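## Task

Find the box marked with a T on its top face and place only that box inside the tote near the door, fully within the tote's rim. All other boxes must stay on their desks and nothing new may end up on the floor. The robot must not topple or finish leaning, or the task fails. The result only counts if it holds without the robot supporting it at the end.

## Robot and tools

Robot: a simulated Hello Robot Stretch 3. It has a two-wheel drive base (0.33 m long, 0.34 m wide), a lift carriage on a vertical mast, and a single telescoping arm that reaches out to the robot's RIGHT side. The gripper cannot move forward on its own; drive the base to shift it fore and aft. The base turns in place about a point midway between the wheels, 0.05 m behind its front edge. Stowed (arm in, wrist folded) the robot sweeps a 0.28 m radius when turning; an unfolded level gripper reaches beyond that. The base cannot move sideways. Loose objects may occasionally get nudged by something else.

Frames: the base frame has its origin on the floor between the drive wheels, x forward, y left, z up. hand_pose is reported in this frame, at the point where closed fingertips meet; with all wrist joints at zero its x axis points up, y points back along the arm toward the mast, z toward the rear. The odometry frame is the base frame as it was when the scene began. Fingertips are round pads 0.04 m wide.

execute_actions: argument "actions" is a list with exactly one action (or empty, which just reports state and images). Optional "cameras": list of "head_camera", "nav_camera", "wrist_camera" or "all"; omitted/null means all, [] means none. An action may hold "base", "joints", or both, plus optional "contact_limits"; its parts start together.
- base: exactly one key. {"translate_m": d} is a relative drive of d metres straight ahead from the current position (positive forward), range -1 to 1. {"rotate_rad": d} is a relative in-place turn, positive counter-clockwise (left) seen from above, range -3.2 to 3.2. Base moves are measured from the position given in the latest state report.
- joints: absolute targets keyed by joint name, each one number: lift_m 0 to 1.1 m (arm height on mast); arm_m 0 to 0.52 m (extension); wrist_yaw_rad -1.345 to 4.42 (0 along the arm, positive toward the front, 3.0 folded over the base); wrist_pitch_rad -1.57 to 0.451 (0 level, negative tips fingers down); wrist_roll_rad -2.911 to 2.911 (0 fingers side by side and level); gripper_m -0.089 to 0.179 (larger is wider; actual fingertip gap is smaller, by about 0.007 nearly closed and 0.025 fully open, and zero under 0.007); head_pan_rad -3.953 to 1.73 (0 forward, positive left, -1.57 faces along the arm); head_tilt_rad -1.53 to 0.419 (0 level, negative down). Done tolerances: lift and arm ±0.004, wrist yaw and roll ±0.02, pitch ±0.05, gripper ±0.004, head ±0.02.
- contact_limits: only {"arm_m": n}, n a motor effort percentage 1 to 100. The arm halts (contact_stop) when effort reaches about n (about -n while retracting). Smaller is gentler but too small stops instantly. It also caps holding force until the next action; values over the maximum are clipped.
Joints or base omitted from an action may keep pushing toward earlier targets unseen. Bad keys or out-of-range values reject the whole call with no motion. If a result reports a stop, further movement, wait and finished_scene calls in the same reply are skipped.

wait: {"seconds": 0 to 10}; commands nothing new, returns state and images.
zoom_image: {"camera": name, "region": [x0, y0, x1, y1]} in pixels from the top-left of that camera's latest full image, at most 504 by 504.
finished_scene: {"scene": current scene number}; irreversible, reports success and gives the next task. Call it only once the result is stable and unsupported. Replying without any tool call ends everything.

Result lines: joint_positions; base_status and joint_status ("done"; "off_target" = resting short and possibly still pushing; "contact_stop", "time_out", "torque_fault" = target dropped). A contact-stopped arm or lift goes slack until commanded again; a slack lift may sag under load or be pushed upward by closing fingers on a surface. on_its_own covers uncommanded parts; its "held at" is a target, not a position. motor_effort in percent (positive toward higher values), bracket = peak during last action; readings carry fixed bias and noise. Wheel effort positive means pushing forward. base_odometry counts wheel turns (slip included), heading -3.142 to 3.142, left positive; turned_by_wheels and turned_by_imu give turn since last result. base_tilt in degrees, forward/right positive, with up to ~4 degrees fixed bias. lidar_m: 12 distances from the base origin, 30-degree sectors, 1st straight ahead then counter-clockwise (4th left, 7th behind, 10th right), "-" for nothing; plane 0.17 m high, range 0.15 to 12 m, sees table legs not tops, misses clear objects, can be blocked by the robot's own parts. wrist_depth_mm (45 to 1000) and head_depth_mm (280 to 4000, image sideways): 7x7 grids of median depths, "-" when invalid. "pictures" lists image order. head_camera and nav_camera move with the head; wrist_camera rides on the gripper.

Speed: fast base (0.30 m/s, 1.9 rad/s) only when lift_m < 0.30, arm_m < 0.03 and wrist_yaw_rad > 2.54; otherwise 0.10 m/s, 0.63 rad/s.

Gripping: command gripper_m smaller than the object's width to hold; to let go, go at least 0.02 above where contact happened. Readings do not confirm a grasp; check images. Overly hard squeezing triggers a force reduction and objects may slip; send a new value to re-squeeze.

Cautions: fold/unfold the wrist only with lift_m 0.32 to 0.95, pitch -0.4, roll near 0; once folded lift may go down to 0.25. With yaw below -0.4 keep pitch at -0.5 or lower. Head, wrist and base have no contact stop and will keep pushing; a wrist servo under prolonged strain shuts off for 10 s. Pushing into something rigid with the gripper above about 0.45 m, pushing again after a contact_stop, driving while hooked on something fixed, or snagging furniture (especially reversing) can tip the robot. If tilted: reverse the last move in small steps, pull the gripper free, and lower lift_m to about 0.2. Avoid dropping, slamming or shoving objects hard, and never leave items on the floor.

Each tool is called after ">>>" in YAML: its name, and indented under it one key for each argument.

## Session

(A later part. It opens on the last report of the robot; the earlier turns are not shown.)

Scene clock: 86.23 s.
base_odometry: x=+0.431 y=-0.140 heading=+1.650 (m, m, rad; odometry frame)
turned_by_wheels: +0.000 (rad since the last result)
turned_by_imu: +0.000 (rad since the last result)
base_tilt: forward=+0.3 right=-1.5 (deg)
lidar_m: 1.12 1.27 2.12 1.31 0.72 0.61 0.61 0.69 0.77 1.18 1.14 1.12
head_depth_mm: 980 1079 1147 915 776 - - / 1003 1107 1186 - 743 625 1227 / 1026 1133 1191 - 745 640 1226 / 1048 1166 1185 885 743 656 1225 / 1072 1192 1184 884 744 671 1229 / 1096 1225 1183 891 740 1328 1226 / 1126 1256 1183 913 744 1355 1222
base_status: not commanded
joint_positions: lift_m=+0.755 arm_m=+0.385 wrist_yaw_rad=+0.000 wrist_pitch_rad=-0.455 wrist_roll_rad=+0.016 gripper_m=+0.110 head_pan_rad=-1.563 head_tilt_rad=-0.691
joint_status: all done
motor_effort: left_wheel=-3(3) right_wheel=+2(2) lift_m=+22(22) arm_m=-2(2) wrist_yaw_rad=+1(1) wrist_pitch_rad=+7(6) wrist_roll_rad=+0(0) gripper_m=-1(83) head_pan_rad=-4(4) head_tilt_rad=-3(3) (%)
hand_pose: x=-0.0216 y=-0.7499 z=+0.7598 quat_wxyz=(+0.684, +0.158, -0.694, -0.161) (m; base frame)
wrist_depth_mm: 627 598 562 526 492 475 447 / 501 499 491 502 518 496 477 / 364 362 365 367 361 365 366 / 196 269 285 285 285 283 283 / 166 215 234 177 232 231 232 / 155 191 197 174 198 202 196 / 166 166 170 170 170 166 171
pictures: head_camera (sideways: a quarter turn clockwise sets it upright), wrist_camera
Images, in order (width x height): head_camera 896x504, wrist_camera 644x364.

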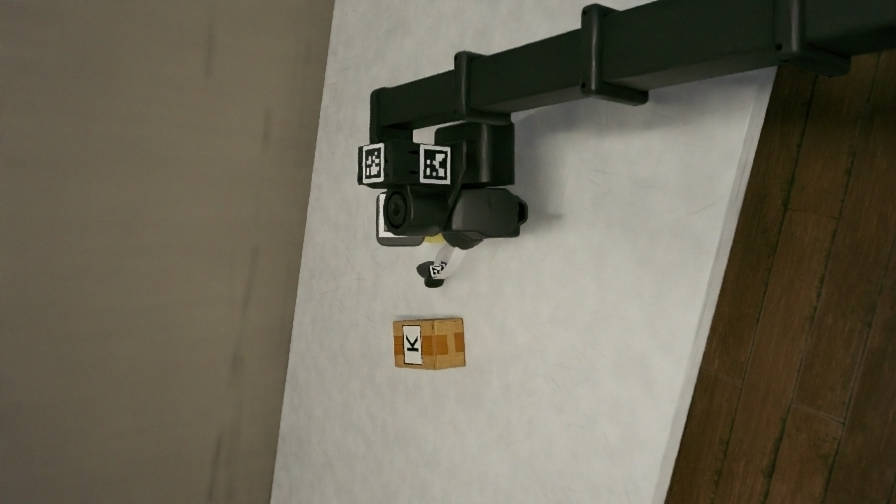

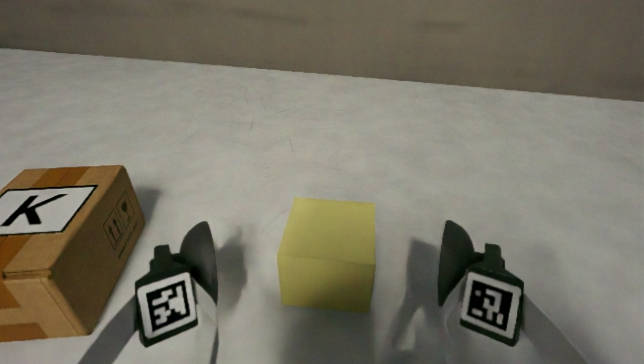

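>>> execute_actions:
  actions:
    - {"joints":{"arm_m":0,"lift_m":0.85,"wrist_pitch_rad":-0.4}}
  cameras: []

>>> execute_actions:
  actions:
    - {"base":{"rotate_rad":1.3},"joints":{"wrist_yaw_rad":3.0,"gripper_m":0.03,"head_pan_rad":0.5,"head_tilt_rad":-0.5}}
  cameras: []

>>> execute_actions:
  actions:
    - {"joints":{"lift_m":0.27}}
  cameras: []

>>> execute_actions:
  actions:
    - {"base":{"translate_m":1}}
  cameras: ["nav_camera"]

>>> execute_actions:
  actions:
    - {"base":{"translate_m":0.85},"joints":{"head_pan_rad":1.7,"head_tilt_rad":-0.3}}
  cameras: ["nav_camera","head_camera"]

Scene clock: 104.37 s.
base_odometry: x=+0.431 y=-0.140 heading=+1.650 (m, m, rad; odometry frame)
turned_by_wheels: +0.000 (rad since the last result)
turned_by_imu: +0.002 (rad since the last result)
base_tilt: forward=+0.2 right=-1.5 (deg)
lidar_m: 1.12 1.27 2.13 1.30 0.72 0.61 0.61 0.69 0.77 1.18 1.14 1.13
head_depth_mm: 981 1082 1146 913 741 640 - / 1001 1109 1179 913 756 627 - / 1026 1132 1186 908 746 - - / 1053 1163 1180 893 744 656 1198 / 1071 1191 1179 883 742 1001 1223 / 1093 1218 1183 891 743 1333 1227 / 1122 1255 1184 912 742 1361 1229
base_status: not commanded
joint_positions: lift_m=+0.850 arm_m=+0.001 wrist_yaw_rad=+0.000 wrist_pitch_rad=-0.420 wrist_roll_rad=+0.016 gripper_m=+0.110 head_pan_rad=-1.563 head_tilt_rad=-0.691
joint_status: all done
motor_effort: left_wheel=-4(3) right_wheel=+2(2) lift_m=+35(35) arm_m=-2(2) wrist_yaw_rad=+1(1) wrist_pitch_rad=+8(6) wrist_roll_rad=+0(1) gripper_m=-1(0) head_pan_rad=-4(3) head_tilt_rad=-3(3) (%)
hand_pose: x=-0.0216 y=-0.3697 z=+0.8620 quat_wxyz=(+0.686, +0.146, -0.697, -0.149) (m; base frame)
wrist_depth_mm: - - 927 856 819 760 725 / 905 948 912 904 834 806 782 / 653 630 582 634 630 637 629 / 473 482 477 476 472 480 486 / 389 393 383 386 386 386 391 / 325 325 325 328 327 340 323 / - 293 282 280 281 273 279
pictures: none
No camera images: the call's "cameras" was empty. Leave "cameras" out to get every camera's image.

Scene clock: 107.37 s.
base_odometry: x=+0.431 y=-0.140 heading=+2.950 (m, m, rad; odometry frame)
turned_by_wheels: +1.300 (rad since the last result)
turned_by_imu: +1.320 (rad since the last result)
base_tilt: forward=+0.2 right=-1.5 (deg)
lidar_m: 2.54 0.91 0.64 0.61 0.62 0.77 1.19 1.21 1.14 1.12 1.15 1.53
head_depth_mm: 2178 2308 2500 2614 2057 1641 1362 / 2255 2403 2606 2713 2065 1647 1358 / 1434 2407 2629 2541 1983 1645 1370 / 1168 1269 1382 1512 1667 1652 1361 / 991 1057 1138 1227 1327 1448 1358 / 858 908 969 1029 1105 1188 1273 / 759 800 846 887 943 1004 1075
base_status: done
joint_positions: lift_m=+0.850 arm_m=+0.001 wrist_yaw_rad=+2.997 wrist_pitch_rad=-0.420 wrist_roll_rad=+0.016 gripper_m=+0.030 head_pan_rad=+0.493 head_tilt_rad=-0.507
joint_status: all done
motor_effort: left_wheel=-4(7) right_wheel=+2(4) lift_m=+36(35) arm_m=-2(2) wrist_yaw_rad=+3(5) wrist_pitch_rad=+8(8) wrist_roll_rad=+0(0) gripper_m=+0(81) head_pan_rad=+3(40) head_tilt_rad=+2(12) (%)
hand_pose: x=+0.0110 y=+0.0764 z=+0.8620 quat_wxyz=(+0.198, +0.706, +0.096, +0.674) (m; base frame)
wrist_depth_mm: 522 - 562 597 624 642 670 / 562 - 602 643 675 715 742 / 607 - 662 691 732 805 824 / 651 666 728 781 796 871 927 / 713 744 785 850 922 974 - / 796 819 - 941 - - - / 871 916 - - - - -
pictures: none
No camera images: the call's "cameras" was empty. Leave "cameras" out to get every camera's image.

Scene clock: 113.47 s.
base_odometry: x=+0.431 y=-0.140 heading=+2.950 (m, m, rad; odometry frame)
turned_by_wheels: +0.000 (rad since the last result)
turned_by_imu: +0.001 (rad since the last result)
base_tilt: forward=+0.2 right=-1.5 (deg)
lidar_m: 2.54 0.91 0.64 0.61 0.62 0.78 1.18 1.21 1.14 1.12 1.15 1.52
head_depth_mm: 2165 2312 2481 2622 2071 1649 1369 / 2263 2417 2605 2696 2066 1636 1364 / 1425 2432 2656 2525 1984 1642 1359 / 1170 1273 1381 1516 1682 1637 1361 / 992 1063 1134 1223 1336 1455 1356 / 858 909 966 1034 1100 1186 1268 / 760 800 847 891 944 1003 1071
base_status: not commanded
joint_positions: lift_m=+0.270 arm_m=+0.001 wrist_yaw_rad=+2.997 wrist_pitch_rad=-0.420 wrist_roll_rad=+0.016 gripper_m=+0.030 head_pan_rad=+0.493 head_tilt_rad=-0.507
joint_status: all done
motor_effort: left_wheel=-4(4) right_wheel=+2(3) lift_m=+22(30) arm_m=+0(2) wrist_yaw_rad=+3(3) wrist_pitch_rad=+8(8) wrist_roll_rad=+0(0) gripper_m=+0(0) head_pan_rad=+3(3) head_tilt_rad=+2(2) (%)
hand_pose: x=+0.0110 y=+0.0764 z=+0.2826 quat_wxyz=(+0.198, +0.706, +0.096, +0.674) (m; base frame)
wrist_depth_mm: 521 - 567 593 624 659 679 / 565 - 606 626 685 698 749 / 598 - 668 706 749 760 823 / 663 685 697 722 734 730 726 / 594 587 621 582 592 600 582 / 494 499 - 515 508 499 504 / 442 - - - 418 423 432
pictures: none
No camera images: the call's "cameras" was empty. Leave "cameras" out to get every camera's image.

Scene clock: 118.40 s.
base_odometry: x=-0.551 y=+0.051 heading=+2.949 (m, m, rad; odometry frame)
turned_by_wheels: +0.000 (rad since the last result)
turned_by_imu: +0.011 (rad since the last result)
base_tilt: forward=+0.2 right=-1.5 (deg)
lidar_m: 1.56 1.63 0.68 0.65 0.67 0.89 1.74 1.59 1.13 1.08 1.11 1.48
head_depth_mm: 1329 1422 1512 1625 1770 1652 1359 / 1377 1472 1597 1720 1862 1644 1364 / 1431 1554 1668 1810 1924 1640 1367 / 1497 1615 1757 1916 1997 1635 1355 / 1570 1704 1861 2026 2061 1648 1365 / 1646 1799 1957 2162 2058 1644 1360 / 1725 1899 2080 2294 1921 1064 1136
base_status: done
joint_positions: lift_m=+0.270 arm_m=+0.001 wrist_yaw_rad=+2.998 wrist_pitch_rad=-0.420 wrist_roll_rad=+0.016 gripper_m=+0.030 head_pan_rad=+0.493 head_tilt_rad=-0.506
joint_status: not commanded
motor_effort: left_wheel=-3(8) right_wheel=+2(9) lift_m=+22(22) arm_m=-1(2) wrist_yaw_rad=+2(3) wrist_pitch_rad=+7(8) wrist_roll_rad=+0(0) gripper_m=+0(0) head_pan_rad=+3(3) head_tilt_rad=+2(2) (%)
hand_pose: x=+0.0108 y=+0.0764 z=+0.2826 quat_wxyz=(+0.198, +0.706, +0.096, +0.674) (m; base frame)
wrist_depth_mm: 562 - 609 625 668 685 - / 607 - 643 680 710 731 - / 648 663 713 748 762 813 962 / 689 704 725 737 728 722 724 / 603 588 616 597 592 592 604 / 497 498 - 526 504 507 492 / 437 - - - 415 422 422
pictures: nav_camera (sideways: a quarter turn counterclockwise sets it upright)
Images, in order (width x height): nav_camera 672x504.

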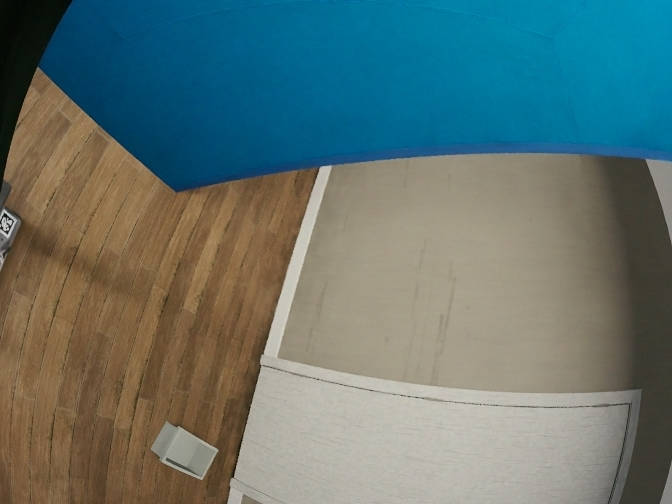

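Scene clock: 122.93 s.
base_odometry: x=-1.385 y=+0.214 heading=+2.949 (m, m, rad; odometry frame)
turned_by_wheels: +0.000 (rad since the last result)
turned_by_imu: +0.009 (rad since the last result)
base_tilt: forward=+0.2 right=-1.5 (deg)
lidar_m: 0.72 0.73 1.02 0.99 0.76 0.93 2.38 1.54 1.10 1.05 1.08 0.75
head_depth_mm: 3153 3302 3420 3415 2850 2088 1611 / 3250 3356 3570 3684 2836 2069 1624 / 3251 3437 3539 3687 2849 2092 1617 / 3258 3465 3596 3752 2834 2066 1620 / 3252 3412 3532 3722 2450 1257 1311 / 720 738 755 772 788 810 830 / 590 617 644 679 717 759 801
base_status: done
joint_positions: lift_m=+0.270 arm_m=+0.001 wrist_yaw_rad=+2.998 wrist_pitch_rad=-0.420 wrist_roll_rad=+0.016 gripper_m=+0.030 head_pan_rad=+1.693 head_tilt_rad=-0.310
joint_status: all done
motor_effort: left_wheel=-4(7) right_wheel=+2(10) lift_m=+22(22) arm_m=-2(1) wrist_yaw_rad=+2(2) wrist_pitch_rad=+8(8) wrist_roll_rad=+0(0) gripper_m=+1(0) head_pan_rad=+2(41) head_tilt_rad=+3(14) (%)
hand_pose: x=+0.0108 y=+0.0764 z=+0.2826 quat_wxyz=(+0.198, +0.706, +0.096, +0.674) (m; base frame)
wrist_depth_mm: 583 - - - - - 721 / 623 - - - - - 776 / 676 698 941 956 952 963 752 / 701 730 757 724 729 749 713 / 596 585 614 601 590 581 579 / 500 496 - 512 497 501 501 / 436 - - - 422 432 424
pictures: head_camera (sideways: a quarter turn clockwise sets it upright), nav_camera (sideways: a quarter turn counterclockwise sets it upright)
Images, in order (width x height): head_camera 896x504, nav_camera 672x504.

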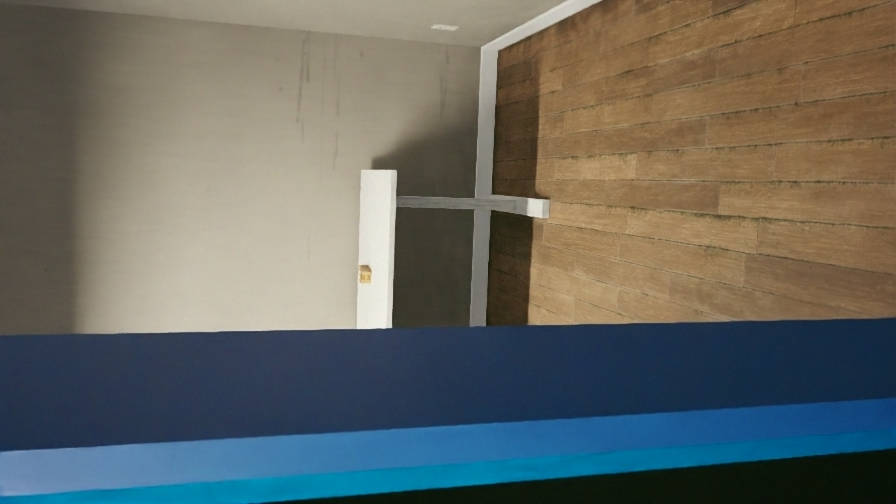

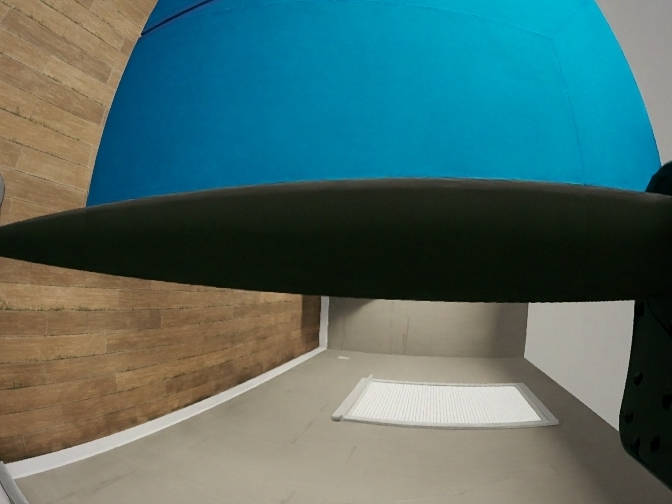

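>>> execute_actions:
  actions:
    - {"base":{"rotate_rad":1.45},"joints":{"head_pan_rad":0.4,"head_tilt_rad":-0.4}}
  cameras: []

>>> execute_actions:
  actions:
    - {"base":{"translate_m":1}}
  cameras: ["nav_camera","head_camera"]

Scene clock: 135.57 s.
base_odometry: x=-1.385 y=+0.214 heading=-1.884 (m, m, rad; odometry frame)
turned_by_wheels: +1.450 (rad since the last result)
turned_by_imu: +1.468 (rad since the last result)
base_tilt: forward=+0.3 right=-1.5 (deg)
lidar_m: 1.82 0.71 0.84 1.67 1.79 1.15 1.05 1.06 0.79 0.72 0.72 0.91
head_depth_mm: 3063 3232 3451 3585 2459 1850 1495 / 3141 3360 3460 3344 2442 1853 1485 / 3200 3370 3563 3526 2451 1860 1485 / 733 780 838 901 975 1066 1175 / 592 629 668 717 771 832 904 / 602 640 686 734 791 861 941 / 616 658 704 756 817 891 981
base_status: done
joint_positions: lift_m=+0.270 arm_m=+0.001 wrist_yaw_rad=+2.998 wrist_pitch_rad=-0.420 wrist_roll_rad=+0.016 gripper_m=+0.030 head_pan_rad=+0.407 head_tilt_rad=-0.395
joint_status: all done
motor_effort: left_wheel=-4(9) right_wheel=+3(10) lift_m=+22(23) arm_m=-2(2) wrist_yaw_rad=+2(2) wrist_pitch_rad=+8(8) wrist_roll_rad=+1(0) gripper_m=+0(0) head_pan_rad=-4(41) head_tilt_rad=-2(8) (%)
hand_pose: x=+0.0108 y=+0.0764 z=+0.2826 quat_wxyz=(+0.198, +0.706, +0.096, +0.674) (m; base frame)
wrist_depth_mm: - - - - - 803 619 / - - - - - 831 635 / 974 972 980 963 992 849 658 / 742 737 733 732 731 734 661 / 588 598 620 587 596 583 587 / 490 492 - 510 503 491 494 / 441 - - - 420 428 429
pictures: none
No camera images: the call's "cameras" was empty. Leave "cameras" out to get every camera's image.

Scene clock: 140.50 s.
base_odometry: x=-1.693 y=-0.738 heading=-1.884 (m, m, rad; odometry frame)
turned_by_wheels: +0.000 (rad since the last result)
turned_by_imu: +0.011 (rad since the last result)
base_tilt: forward=+0.2 right=-1.5 (deg)
lidar_m: 1.48 2.69 2.76 0.37 0.38 0.46 2.03 0.98 0.64 0.59 0.59 0.73
head_depth_mm: 2277 2404 2537 2743 2439 1843 1501 / 2321 2471 2571 2760 2437 1853 1499 / 2367 2541 2640 2848 2436 1853 1483 / 2456 2579 2655 2938 2420 1849 1487 / 2486 2663 2768 2973 2415 1838 1492 / 2559 2737 2823 3086 2413 1852 1489 / 2631 2797 2899 3099 2428 1831 1483
base_status: done
joint_positions: lift_m=+0.270 arm_m=+0.001 wrist_yaw_rad=+2.998 wrist_pitch_rad=-0.420 wrist_roll_rad=+0.016 gripper_m=+0.030 head_pan_rad=+0.407 head_tilt_rad=-0.396
joint_status: not commanded
motor_effort: left_wheel=-4(6) right_wheel=+1(8) lift_m=+23(22) arm_m=-2(1) wrist_yaw_rad=+2(2) wrist_pitch_rad=+8(8) wrist_roll_rad=+1(0) gripper_m=+0(0) head_pan_rad=-4(4) head_tilt_rad=-1(1) (%)
hand_pose: x=+0.0108 y=+0.0764 z=+0.2826 quat_wxyz=(+0.198, +0.706, +0.096, +0.674) (m; base frame)
wrist_depth_mm: 321 - 358 386 - - - / 343 - 391 414 - - - / 367 385 420 452 952 922 967 / 395 412 460 495 721 735 752 / 422 453 505 552 599 599 593 / 467 482 - 514 508 498 497 / 440 - - - 415 432 421
pictures: head_camera (sideways: a quarter turn clockwise sets it upright), nav_camera (sideways: a quarter turn counterclockwise sets it upright)
Images, in order (width x height): head_camera 896x504, nav_camera 672x504.

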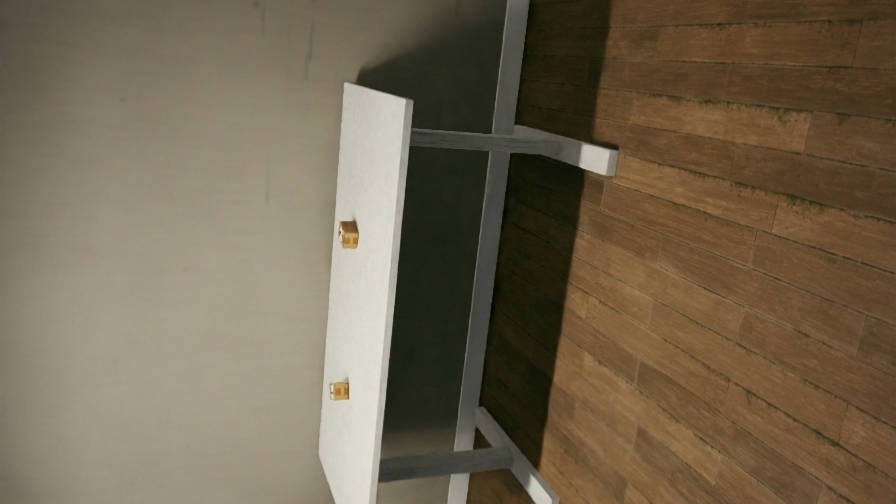

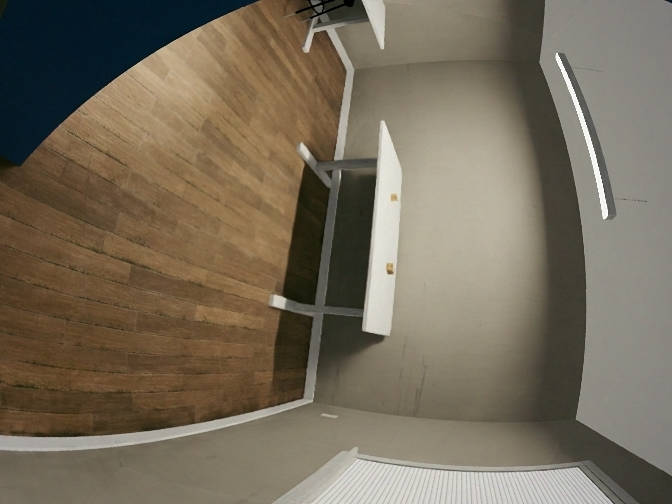

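>>> execute_actions:
  actions:
    - {"base":{"rotate_rad":0.4},"joints":{"head_pan_rad":0.1}}
  cameras: []

>>> execute_actions:
  actions:
    - {"base":{"translate_m":1}}
  cameras: ["nav_camera","head_camera"]

>>> zoom_image:
  camera: "head_camera"
  region: [250,100,550,504]

Scene clock: 148.40 s.
base_odometry: x=-1.693 y=-0.738 heading=-1.484 (m, m, rad; odometry frame)
turned_by_wheels: +0.400 (rad since the last result)
turned_by_imu: +0.406 (rad since the last result)
base_tilt: forward=+0.3 right=-1.5 (deg)
lidar_m: 2.27 2.69 0.37 0.37 0.43 2.03 1.17 0.68 0.59 0.59 0.68 1.16
head_depth_mm: 2285 2414 2508 2679 2441 1858 1495 / 2334 2501 2615 2816 2391 1837 1496 / 2432 2581 2631 2924 2449 1851 1497 / 2508 2695 2770 2976 2428 1849 1486 / 2585 2776 2846 3130 2432 1851 1477 / 2708 2881 2981 3132 2405 1851 1484 / 2812 3000 3176 3319 2415 1830 1486
base_status: done
joint_positions: lift_m=+0.270 arm_m=+0.001 wrist_yaw_rad=+2.998 wrist_pitch_rad=-0.420 wrist_roll_rad=+0.016 gripper_m=+0.030 head_pan_rad=+0.107 head_tilt_rad=-0.396
joint_status: all done
motor_effort: left_wheel=-3(10) right_wheel=+2(8) lift_m=+22(22) arm_m=-2(1) wrist_yaw_rad=+2(2) wrist_pitch_rad=+8(8) wrist_roll_rad=+0(0) gripper_m=+0(2) head_pan_rad=-4(25) head_tilt_rad=-1(1) (%)
hand_pose: x=+0.0108 y=+0.0764 z=+0.2826 quat_wxyz=(+0.198, +0.706, +0.096, +0.674) (m; base frame)
wrist_depth_mm: - - 391 383 363 373 - / - - 422 409 397 - - / 937 939 464 441 423 896 971 / 715 717 499 481 462 733 745 / 588 616 540 523 515 590 581 / 492 495 - 511 515 495 493 / 446 - - - 420 425 426
pictures: none
No camera images: the call's "cameras" was empty. Leave "cameras" out to get every camera's image.

Scene clock: 153.33 s.
base_odometry: x=-1.607 y=-1.734 heading=-1.484 (m, m, rad; odometry frame)
turned_by_wheels: +0.000 (rad since the last result)
turned_by_imu: +0.010 (rad since the last result)
base_tilt: forward=+0.2 right=-1.5 (deg)
lidar_m: 1.29 1.78 2.22 2.10 1.46 0.82 1.69 0.97 0.84 0.84 0.97 1.29
head_depth_mm: 1462 1561 1645 1601 1148 1800 1454 / 1514 1592 1700 1596 1146 1848 1497 / 1569 1665 1764 1604 1198 1851 1495 / 1615 1726 1839 1590 1258 1855 1484 / 1689 1787 1899 1587 2146 1844 1483 / 1757 1863 1996 1590 2215 1846 1487 / 1813 1933 2085 1579 2064 1837 1486
base_status: done
joint_positions: lift_m=+0.270 arm_m=+0.001 wrist_yaw_rad=+2.998 wrist_pitch_rad=-0.420 wrist_roll_rad=+0.016 gripper_m=+0.030 head_pan_rad=+0.107 head_tilt_rad=-0.396
joint_status: not commanded
motor_effort: left_wheel=-4(7) right_wheel=+2(8) lift_m=+23(22) arm_m=-1(1) wrist_yaw_rad=+2(2) wrist_pitch_rad=+8(8) wrist_roll_rad=+0(1) gripper_m=+1(1) head_pan_rad=-4(4) head_tilt_rad=-1(2) (%)
hand_pose: x=+0.0107 y=+0.0764 z=+0.2826 quat_wxyz=(+0.198, +0.706, +0.096, +0.674) (m; base frame)
wrist_depth_mm: - - - - - - - / - - - - - - - / 876 948 939 958 949 958 931 / 732 727 725 737 739 733 745 / 601 597 629 583 581 585 586 / 495 494 - 517 502 494 493 / 443 - - - 418 425 422
pictures: head_camera (sideways: a quarter turn clockwise sets it upright), nav_camera (sideways: a quarter turn counterclockwise sets it upright)
Images, in order (width x height): head_camera 896x504, nav_camera 672x504.

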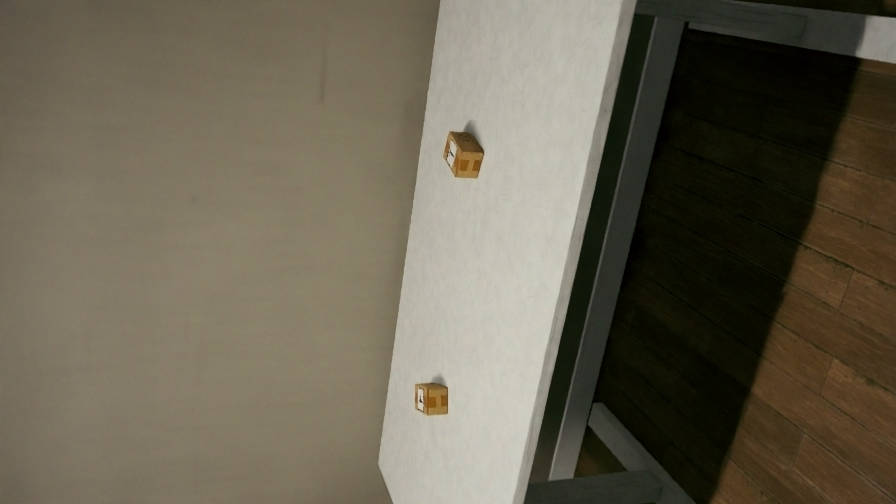

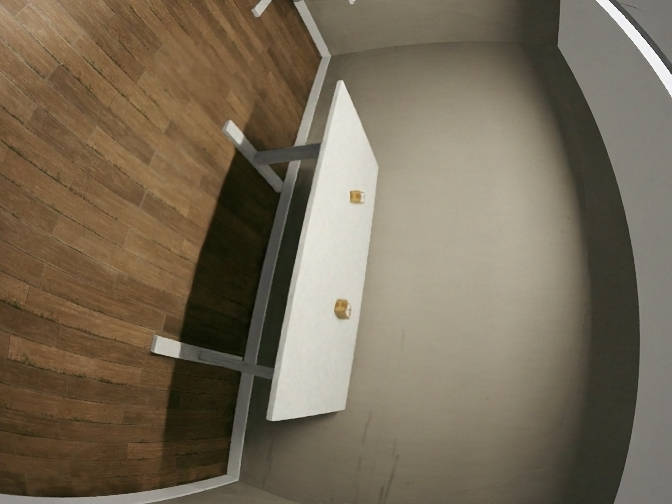

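Region (250, 100, 550, 504) of head_camera's 896x504 image, scaled by 1.248, with more detail than that image has; it fills the left 374 columns of this view, and the rest is white.

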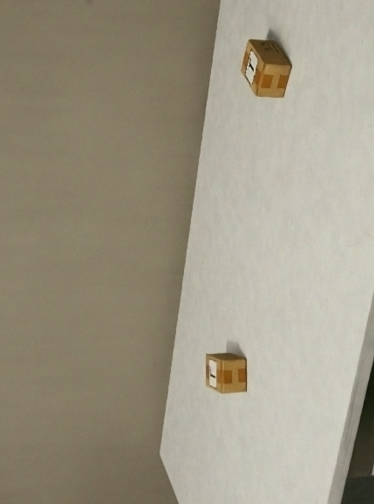

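>>> execute_actions:
  actions:
    - {"base":{"translate_m":0.65},"joints":{"head_tilt_rad":-0.65,"head_pan_rad":0.15}}
  cameras: ["head_camera"]

Scene clock: 160.10 s.
base_odometry: x=-1.551 y=-2.381 heading=-1.484 (m, m, rad; odometry frame)
turned_by_wheels: +0.000 (rad since the last result)
turned_by_imu: +0.008 (rad since the last result)
base_tilt: forward=+0.3 right=-1.5 (deg)
lidar_m: 1.13 1.24 2.30 2.24 1.66 1.68 1.43 1.16 1.00 1.01 1.17 0.69
head_depth_mm: 940 1025 1122 978 782 649 554 / 974 1067 1162 980 782 650 566 / 1013 1112 1197 977 780 650 591 / 1050 1160 1249 977 777 649 1206 / 1097 1212 1290 977 779 650 1254 / 1144 1276 1309 980 779 664 1252 / 1195 1327 1298 979 776 700 1255
base_status: done
joint_positions: lift_m=+0.270 arm_m=+0.001 wrist_yaw_rad=+2.998 wrist_pitch_rad=-0.420 wrist_roll_rad=+0.016 gripper_m=+0.030 head_pan_rad=+0.143 head_tilt_rad=-0.643
joint_status: all done
motor_effort: left_wheel=-3(6) right_wheel=+2(7) lift_m=+23(22) arm_m=-2(1) wrist_yaw_rad=+2(2) wrist_pitch_rad=+8(8) wrist_roll_rad=+0(0) gripper_m=+0(0) head_pan_rad=+2(7) head_tilt_rad=-3(11) (%)
hand_pose: x=+0.0107 y=+0.0764 z=+0.2826 quat_wxyz=(+0.198, +0.706, +0.096, +0.674) (m; base frame)
wrist_depth_mm: - - - - - - - / - - - - - - - / 969 945 947 963 940 976 931 / 737 732 732 734 725 721 740 / 591 598 606 585 584 592 592 / 489 487 - 517 498 500 492 / 436 - - - 415 428 423
pictures: head_camera (sideways: a quarter turn clockwise sets it upright)
Images, in order (width x height): head_camera 896x504.

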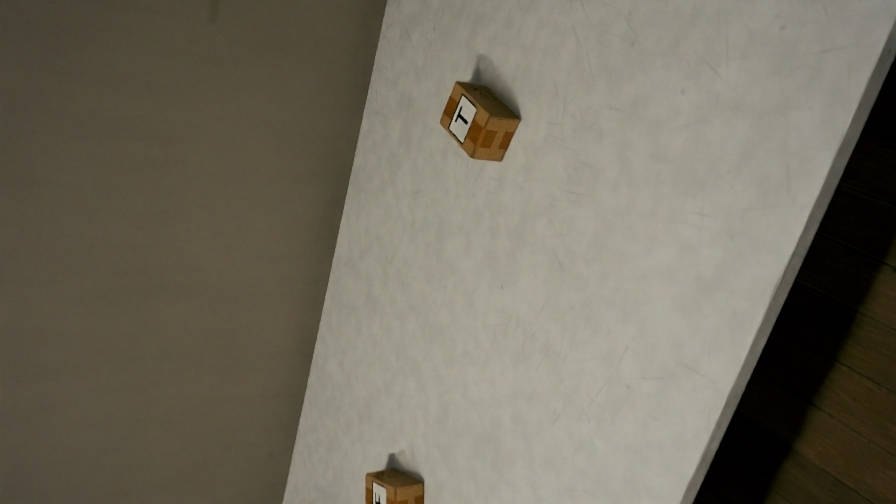

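>>> execute_actions:
  actions:
    - {"base":{"rotate_rad":1.44},"joints":{"lift_m":0.9,"head_pan_rad":-1.57}}
  cameras: ["nav_camera"]

>>> execute_actions:
  actions:
    - {"joints":{"wrist_yaw_rad":0,"gripper_m":0.15}}
  cameras: []

>>> execute_actions:
  actions:
    - {"joints":{"lift_m":0.77,"arm_m":0.2}}
  cameras: ["wrist_camera","head_camera"]

Scene clock: 180.17 s.
base_odometry: x=-1.551 y=-2.381 heading=-0.045 (m, m, rad; odometry frame)
turned_by_wheels: +1.440 (rad since the last result)
turned_by_imu: +1.462 (rad since the last result)
base_tilt: forward=+0.2 right=-1.5 (deg)
lidar_m: 2.31 2.27 1.66 1.43 1.27 1.02 1.01 1.09 0.69 1.13 1.23 1.23
head_depth_mm: 935 1027 1141 980 781 692 - / 955 1045 1147 982 781 667 - / 964 1063 1159 980 781 667 - / 979 1075 1182 945 780 667 - / 992 1094 1198 975 782 672 - / 1004 1108 1206 980 778 650 1202 / 1018 1131 1224 977 779 647 1226
base_status: done
joint_positions: lift_m=+0.900 arm_m=+0.001 wrist_yaw_rad=+2.998 wrist_pitch_rad=-0.420 wrist_roll_rad=+0.016 gripper_m=+0.030 head_pan_rad=-1.563 head_tilt_rad=-0.643
joint_status: all done
motor_effort: left_wheel=-3(10) right_wheel=+3(8) lift_m=+36(37) arm_m=-1(1) wrist_yaw_rad=+2(2) wrist_pitch_rad=+8(8) wrist_roll_rad=+0(1) gripper_m=-1(1) head_pan_rad=-4(44) head_tilt_rad=-2(2) (%)
hand_pose: x=+0.0107 y=+0.0764 z=+0.9120 quat_wxyz=(+0.197, +0.706, +0.096, +0.674) (m; base frame)
wrist_depth_mm: - - - - - - - / - - - - - - - / - - - - - - - / - - - - - - - / - - - - - - - / - - - - - - - / - - - - - - -
pictures: nav_camera (sideways: a quarter turn counterclockwise sets it upright)
Images, in order (width x height): nav_camera 672x504.

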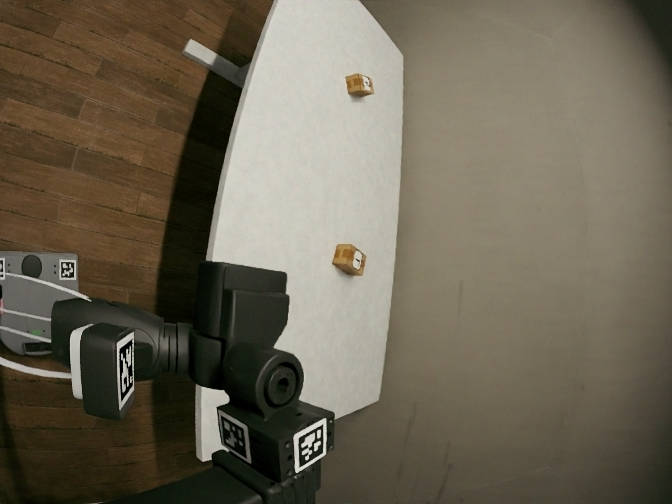

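Scene clock: 182.67 s.
base_odometry: x=-1.551 y=-2.381 heading=-0.045 (m, m, rad; odometry frame)
turned_by_wheels: +0.000 (rad since the last result)
turned_by_imu: +0.001 (rad since the last result)
base_tilt: forward=+0.2 right=-1.5 (deg)
lidar_m: 2.31 2.27 1.65 1.43 1.27 1.01 1.00 1.09 0.69 1.13 1.24 1.23
head_depth_mm: 940 1033 1138 981 781 683 - / 950 1049 1147 978 796 649 - / 964 1061 1160 976 804 - - / 980 1078 1179 944 806 650 1203 / 991 1096 1195 981 793 647 1181 / 1004 1109 1196 973 780 648 1207 / 1018 1122 1219 979 778 649 1231
base_status: not commanded
joint_positions: lift_m=+0.900 arm_m=+0.001 wrist_yaw_rad=+0.003 wrist_pitch_rad=-0.420 wrist_roll_rad=+0.016 gripper_m=+0.150 head_pan_rad=-1.563 head_tilt_rad=-0.643
joint_status: all done
motor_effort: left_wheel=-3(3) right_wheel=+2(2) lift_m=+35(35) arm_m=-2(2) wrist_yaw_rad=-4(4) wrist_pitch_rad=+8(8) wrist_roll_rad=+0(0) gripper_m=+0(84) head_pan_rad=-4(4) head_tilt_rad=-2(2) (%)
hand_pose: x=-0.0209 y=-0.3697 z=+0.9120 quat_wxyz=(+0.686, +0.147, -0.697, -0.148) (m; base frame)
wrist_depth_mm: 879 846 837 810 774 744 744 / 948 915 927 837 816 785 776 / 749 753 753 755 765 793 844 / 574 575 574 553 583 555 877 / 461 472 464 462 462 483 483 / 386 - 387 388 389 384 384 / 339 325 332 334 336 328 337
pictures: none
No camera images: the call's "cameras" was empty. Leave "cameras" out to get every camera's image.

Scene clock: 185.37 s.
base_odometry: x=-1.551 y=-2.381 heading=-0.045 (m, m, rad; odometry frame)
turned_by_wheels: +0.000 (rad since the last result)
turned_by_imu: +0.001 (rad since the last result)
base_tilt: forward=+0.3 right=-1.4 (deg)
lidar_m: 2.31 2.27 1.66 1.43 1.27 1.02 1.01 1.09 0.69 1.13 1.23 1.23
head_depth_mm: 941 1028 1140 978 832 - - / 951 1046 1146 979 855 - 579 / 962 1057 1158 982 - - 591 / 979 1079 1184 943 805 634 1187 / 991 1094 1192 978 780 648 1180 / 1006 1109 1202 974 781 650 1202 / 1020 1128 1218 979 779 648 1228
base_status: not commanded
joint_positions: lift_m=+0.770 arm_m=+0.200 wrist_yaw_rad=+0.001 wrist_pitch_rad=-0.419 wrist_roll_rad=+0.016 gripper_m=+0.150 head_pan_rad=-1.563 head_tilt_rad=-0.643
joint_status: all done
motor_effort: left_wheel=-4(3) right_wheel=+2(1) lift_m=+23(30) arm_m=+3(4) wrist_yaw_rad=-2(3) wrist_pitch_rad=+8(8) wrist_roll_rad=+0(0) gripper_m=+0(1) head_pan_rad=-4(3) head_tilt_rad=-2(3) (%)
hand_pose: x=-0.0212 y=-0.5688 z=+0.7826 quat_wxyz=(+0.686, +0.147, -0.697, -0.148) (m; base frame)
wrist_depth_mm: 700 676 653 630 596 588 562 / 643 638 637 653 635 616 610 / 437 439 340 414 435 440 440 / 335 338 322 334 332 335 334 / 269 282 268 271 273 280 271 / 227 - 227 225 227 226 228 / - 189 195 196 195 189 198
pictures: head_camera (sideways: a quarter turn clockwise sets it upright), wrist_camera
Images, in order (width x height): head_camera 896x504, wrist_camera 644x364.

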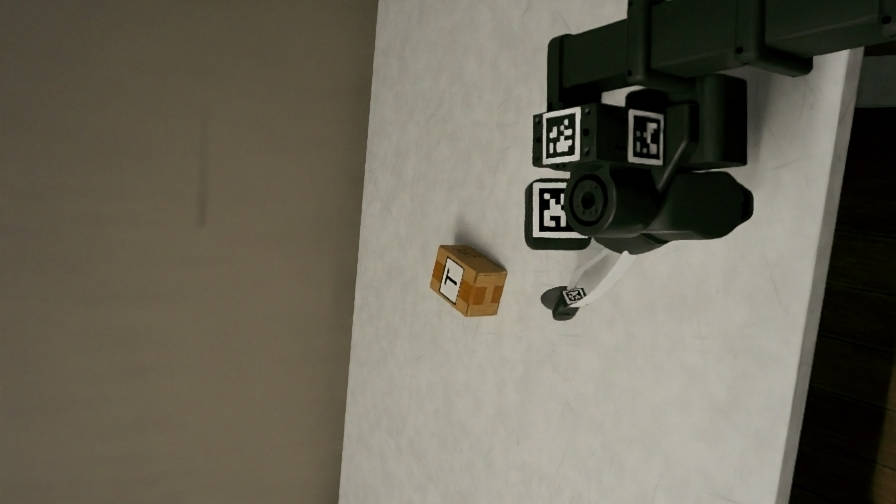

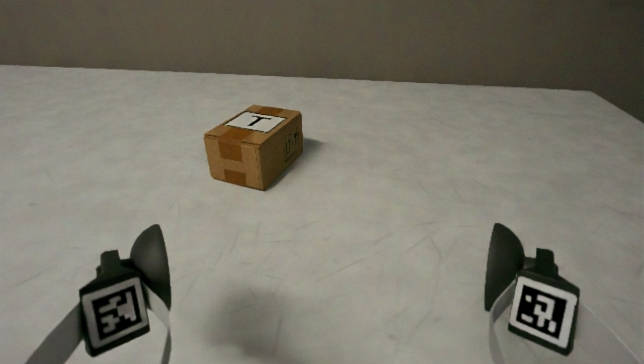

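>>> execute_actions:
  actions:
    - {"base":{"translate_m":0.15},"joints":{"lift_m":0.83,"arm_m":0.39,"wrist_yaw_rad":-0.38,"gripper_m":0.17}}
  cameras: ["wrist_camera"]

>>> execute_actions:
  actions:
    - {"joints":{"lift_m":0.79}}
  cameras: ["wrist_camera","head_camera"]

Scene clock: 195.27 s.
base_odometry: x=-1.401 y=-2.388 heading=-0.045 (m, m, rad; odometry frame)
turned_by_wheels: +0.000 (rad since the last result)
turned_by_imu: +0.002 (rad since the last result)
base_tilt: forward=+0.3 right=-1.5 (deg)
lidar_m: 2.17 2.15 1.57 1.42 1.45 1.16 1.15 1.25 0.76 1.15 1.12 1.91
head_depth_mm: 955 1049 1151 1017 - 643 1182 / 968 1067 1151 915 782 649 1177 / 982 1074 1170 - 781 651 1184 / 995 1097 1197 977 783 650 1207 / 1008 1111 1202 975 782 651 1229 / 1023 1132 1219 975 781 650 1226 / 1042 1147 1242 977 779 647 1253
base_status: done
joint_positions: lift_m=+0.830 arm_m=+0.390 wrist_yaw_rad=-0.378 wrist_pitch_rad=-0.419 wrist_roll_rad=+0.016 gripper_m=+0.170 head_pan_rad=-1.563 head_tilt_rad=-0.643
joint_status: all done
motor_effort: left_wheel=-4(5) right_wheel=+2(6) lift_m=+35(33) arm_m=+3(2) wrist_yaw_rad=-2(5) wrist_pitch_rad=+8(8) wrist_roll_rad=+0(0) gripper_m=+0(72) head_pan_rad=-3(4) head_tilt_rad=-2(3) (%)
hand_pose: x=-0.1043 y=-0.7429 z=+0.8421 quat_wxyz=(+0.646, +0.013, -0.712, -0.275) (m; base frame)
wrist_depth_mm: 411 427 458 485 517 549 593 / 444 467 490 530 560 596 636 / 475 498 539 553 578 582 714 / 438 442 442 443 441 444 440 / 357 361 361 360 354 368 360 / 297 295 298 238 299 301 306 / - 257 250 204 258 258 -
pictures: wrist_camera
Images, in order (width x height): wrist_camera 644x364.

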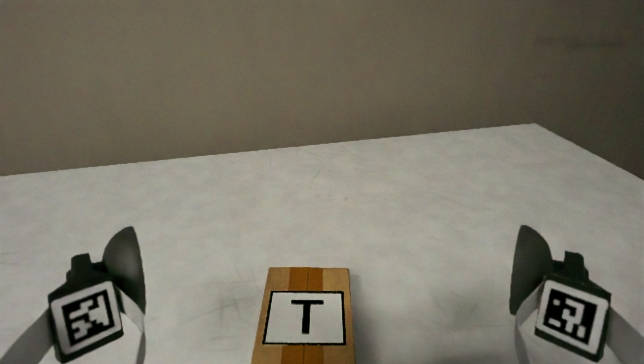

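Scene clock: 196.43 s.
base_odometry: x=-1.401 y=-2.388 heading=-0.045 (m, m, rad; odometry frame)
turned_by_wheels: +0.000 (rad since the last result)
turned_by_imu: +0.000 (rad since the last result)
base_tilt: forward=+0.3 right=-1.5 (deg)
lidar_m: 2.16 2.14 1.57 1.42 1.45 1.17 1.15 1.25 0.76 1.15 1.12 1.91
head_depth_mm: 957 1049 1149 1021 - - 1180 / 965 1067 1166 - 781 650 1183 / 985 1080 1181 - 768 649 1181 / 992 1097 1194 977 782 649 1210 / 1010 1110 1203 977 780 651 1230 / 1026 1132 1225 978 783 649 1224 / 1035 1150 1242 980 779 649 1255
base_status: not commanded
joint_positions: lift_m=+0.790 arm_m=+0.390 wrist_yaw_rad=-0.378 wrist_pitch_rad=-0.419 wrist_roll_rad=+0.016 gripper_m=+0.170 head_pan_rad=-1.563 head_tilt_rad=-0.643
joint_status: all done
motor_effort: left_wheel=-4(3) right_wheel=+2(2) lift_m=+22(32) arm_m=+3(3) wrist_yaw_rad=-2(2) wrist_pitch_rad=+8(8) wrist_roll_rad=+0(1) gripper_m=+0(0) head_pan_rad=-4(4) head_tilt_rad=-2(3) (%)
hand_pose: x=-0.1043 y=-0.7429 z=+0.8026 quat_wxyz=(+0.646, +0.013, -0.712, -0.275) (m; base frame)
wrist_depth_mm: 413 442 458 486 509 556 590 / 442 471 499 526 559 593 644 / 469 478 485 475 486 488 513 / 370 372 368 373 370 371 368 / 299 304 298 225 299 311 302 / 248 253 242 188 252 252 258 / - 216 204 164 216 216 -
pictures: head_camera (sideways: a quarter turn clockwise sets it upright), wrist_camera
Images, in order (width x height): head_camera 896x504, wrist_camera 644x364.

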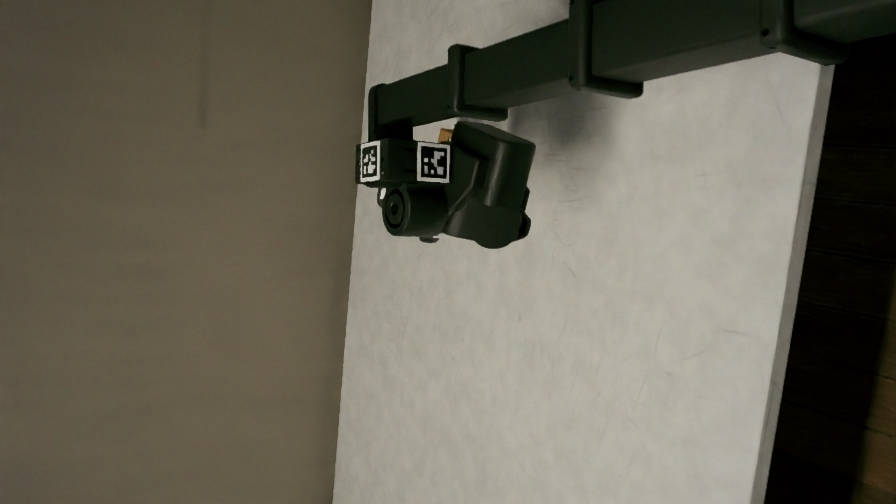

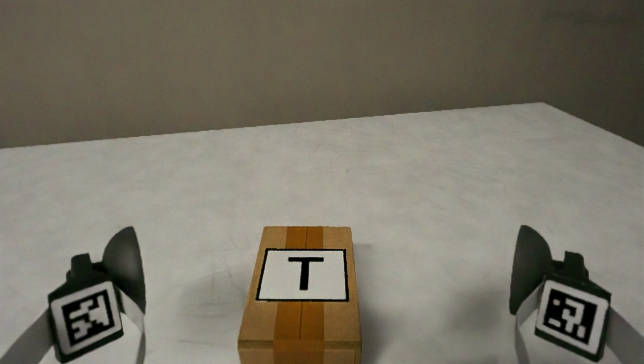

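>>> execute_actions:
  actions:
    - {"base":{"translate_m":0.015},"joints":{"lift_m":0.74,"arm_m":0.38}}
  cameras: ["wrist_camera"]

>>> execute_actions:
  actions:
    - {"joints":{"gripper_m":0.015}}
  cameras: ["wrist_camera"]

>>> execute_actions:
  actions:
    - {"joints":{"lift_m":0.8}}
  cameras: ["wrist_camera"]

Scene clock: 205.93 s.
base_odometry: x=-1.386 y=-2.389 heading=-0.045 (m, m, rad; odometry frame)
turned_by_wheels: +0.000 (rad since the last result)
turned_by_imu: +0.001 (rad since the last result)
base_tilt: forward=+0.3 right=-1.4 (deg)
lidar_m: 2.15 2.14 1.56 1.42 1.47 1.18 1.17 1.27 0.77 1.16 1.12 1.92
head_depth_mm: 960 1053 1144 981 805 - - / 968 1063 1163 1055 741 641 1183 / 980 1083 1183 1055 739 648 1183 / 998 1096 1195 1017 760 649 1206 / 1011 1114 1206 980 781 649 1231 / 1024 1128 1228 976 782 649 1228 / 1040 1152 1244 974 779 650 1252
base_status: done
joint_positions: lift_m=+0.740 arm_m=+0.380 wrist_yaw_rad=-0.378 wrist_pitch_rad=-0.419 wrist_roll_rad=+0.016 gripper_m=+0.170 head_pan_rad=-1.563 head_tilt_rad=-0.643
joint_status: all done
motor_effort: left_wheel=-4(4) right_wheel=+2(5) lift_m=+23(24) arm_m=-1(2) wrist_yaw_rad=-2(2) wrist_pitch_rad=+8(8) wrist_roll_rad=+1(0) gripper_m=+0(0) head_pan_rad=-3(4) head_tilt_rad=-3(2) (%)
hand_pose: x=-0.1043 y=-0.7336 z=+0.7526 quat_wxyz=(+0.646, +0.013, -0.712, -0.275) (m; base frame)
wrist_depth_mm: 424 440 467 492 530 551 606 / 453 476 488 514 537 542 636 / 367 367 363 368 367 371 368 / 276 275 278 187 277 277 277 / 224 229 217 151 217 234 226 / 194 187 183 157 183 188 194 / - 161 162 162 162 162 -
pictures: wrist_camera
Images, in order (width x height): wrist_camera 644x364.

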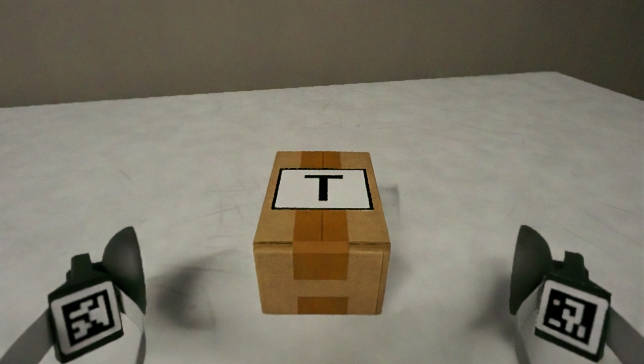

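Scene clock: 207.97 s.
base_odometry: x=-1.386 y=-2.389 heading=-0.045 (m, m, rad; odometry frame)
turned_by_wheels: +0.000 (rad since the last result)
turned_by_imu: +0.000 (rad since the last result)
base_tilt: forward=+0.2 right=-1.4 (deg)
lidar_m: 2.15 2.14 1.56 1.42 1.47 1.18 1.17 1.27 0.77 1.16 1.12 1.92
head_depth_mm: 960 1053 1147 982 806 - - / 969 1070 1163 1056 739 640 1185 / 982 1085 1187 1056 739 650 1179 / 997 1095 1197 998 758 649 1204 / 1012 1114 1200 978 780 648 1235 / 1022 1134 1225 978 780 648 1231 / 1042 1150 1248 978 780 649 1256
base_status: not commanded
joint_positions: lift_m=+0.740 arm_m=+0.380 wrist_yaw_rad=-0.378 wrist_pitch_rad=-0.419 wrist_roll_rad=+0.016 gripper_m=+0.016 head_pan_rad=-1.563 head_tilt_rad=-0.643
joint_status: all done
motor_effort: left_wheel=-3(3) right_wheel=+1(2) lift_m=+22(23) arm_m=-2(2) wrist_yaw_rad=-2(2) wrist_pitch_rad=+8(8) wrist_roll_rad=+0(0) gripper_m=-19(97) head_pan_rad=-4(4) head_tilt_rad=-2(2) (%)
hand_pose: x=-0.1043 y=-0.7336 z=+0.7526 quat_wxyz=(+0.646, +0.013, -0.712, -0.275) (m; base frame)
wrist_depth_mm: 423 442 469 488 525 569 612 / 453 470 494 517 538 534 628 / 361 364 366 364 365 370 363 / 276 276 279 183 275 278 278 / 224 223 224 148 215 224 226 / 188 187 - 154 155 189 188 / 161 162 158 161 161 162 161
pictures: wrist_camera
Images, in order (width x height): wrist_camera 644x364.

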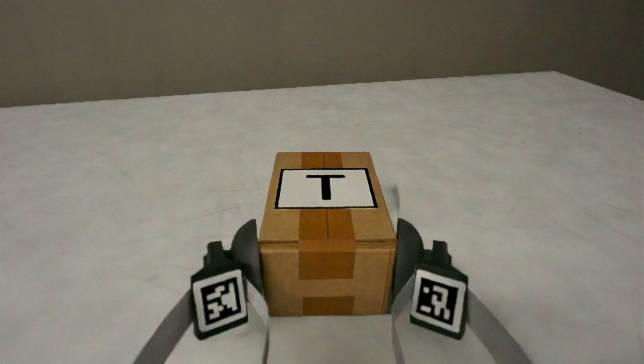

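Scene clock: 209.33 s.
base_odometry: x=-1.386 y=-2.389 heading=-0.045 (m, m, rad; odometry frame)
turned_by_wheels: +0.000 (rad since the last result)
turned_by_imu: +0.000 (rad since the last result)
base_tilt: forward=+0.3 right=-1.4 (deg)
lidar_m: 2.15 2.14 1.56 1.42 1.47 1.18 1.17 1.27 0.77 1.16 1.12 1.92
head_depth_mm: 960 1050 1150 1020 - - 1188 / 970 1066 1170 - 781 651 1185 / 983 1082 1185 - 770 649 1185 / 999 1099 1194 977 782 649 1207 / 1009 1119 1203 978 784 649 1230 / 1023 1135 1227 978 780 649 1231 / 1044 1152 1244 977 778 648 1251
base_status: not commanded
joint_positions: lift_m=+0.800 arm_m=+0.380 wrist_yaw_rad=-0.378 wrist_pitch_rad=-0.423 wrist_roll_rad=+0.016 gripper_m=+0.016 head_pan_rad=-1.563 head_tilt_rad=-0.643
joint_status: all done
motor_effort: left_wheel=-3(3) right_wheel=+2(2) lift_m=+36(40) arm_m=-2(2) wrist_yaw_rad=-2(2) wrist_pitch_rad=+9(10) wrist_roll_rad=+0(0) gripper_m=-19(20) head_pan_rad=-3(4) head_tilt_rad=-2(2) (%)
hand_pose: x=-0.1042 y=-0.7331 z=+0.8112 quat_wxyz=(+0.645, +0.014, -0.712, -0.276) (m; base frame)
wrist_depth_mm: 422 448 473 490 522 557 605 / 445 475 500 535 578 606 663 / 478 495 496 501 503 506 532 / 385 387 382 188 384 384 385 / 307 310 310 148 296 311 314 / 258 260 - 155 156 262 263 / 223 224 218 219 225 225 224
pictures: wrist_camera
Images, in order (width x height): wrist_camera 644x364.

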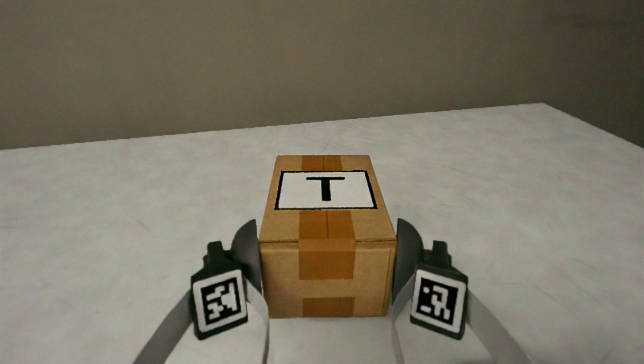

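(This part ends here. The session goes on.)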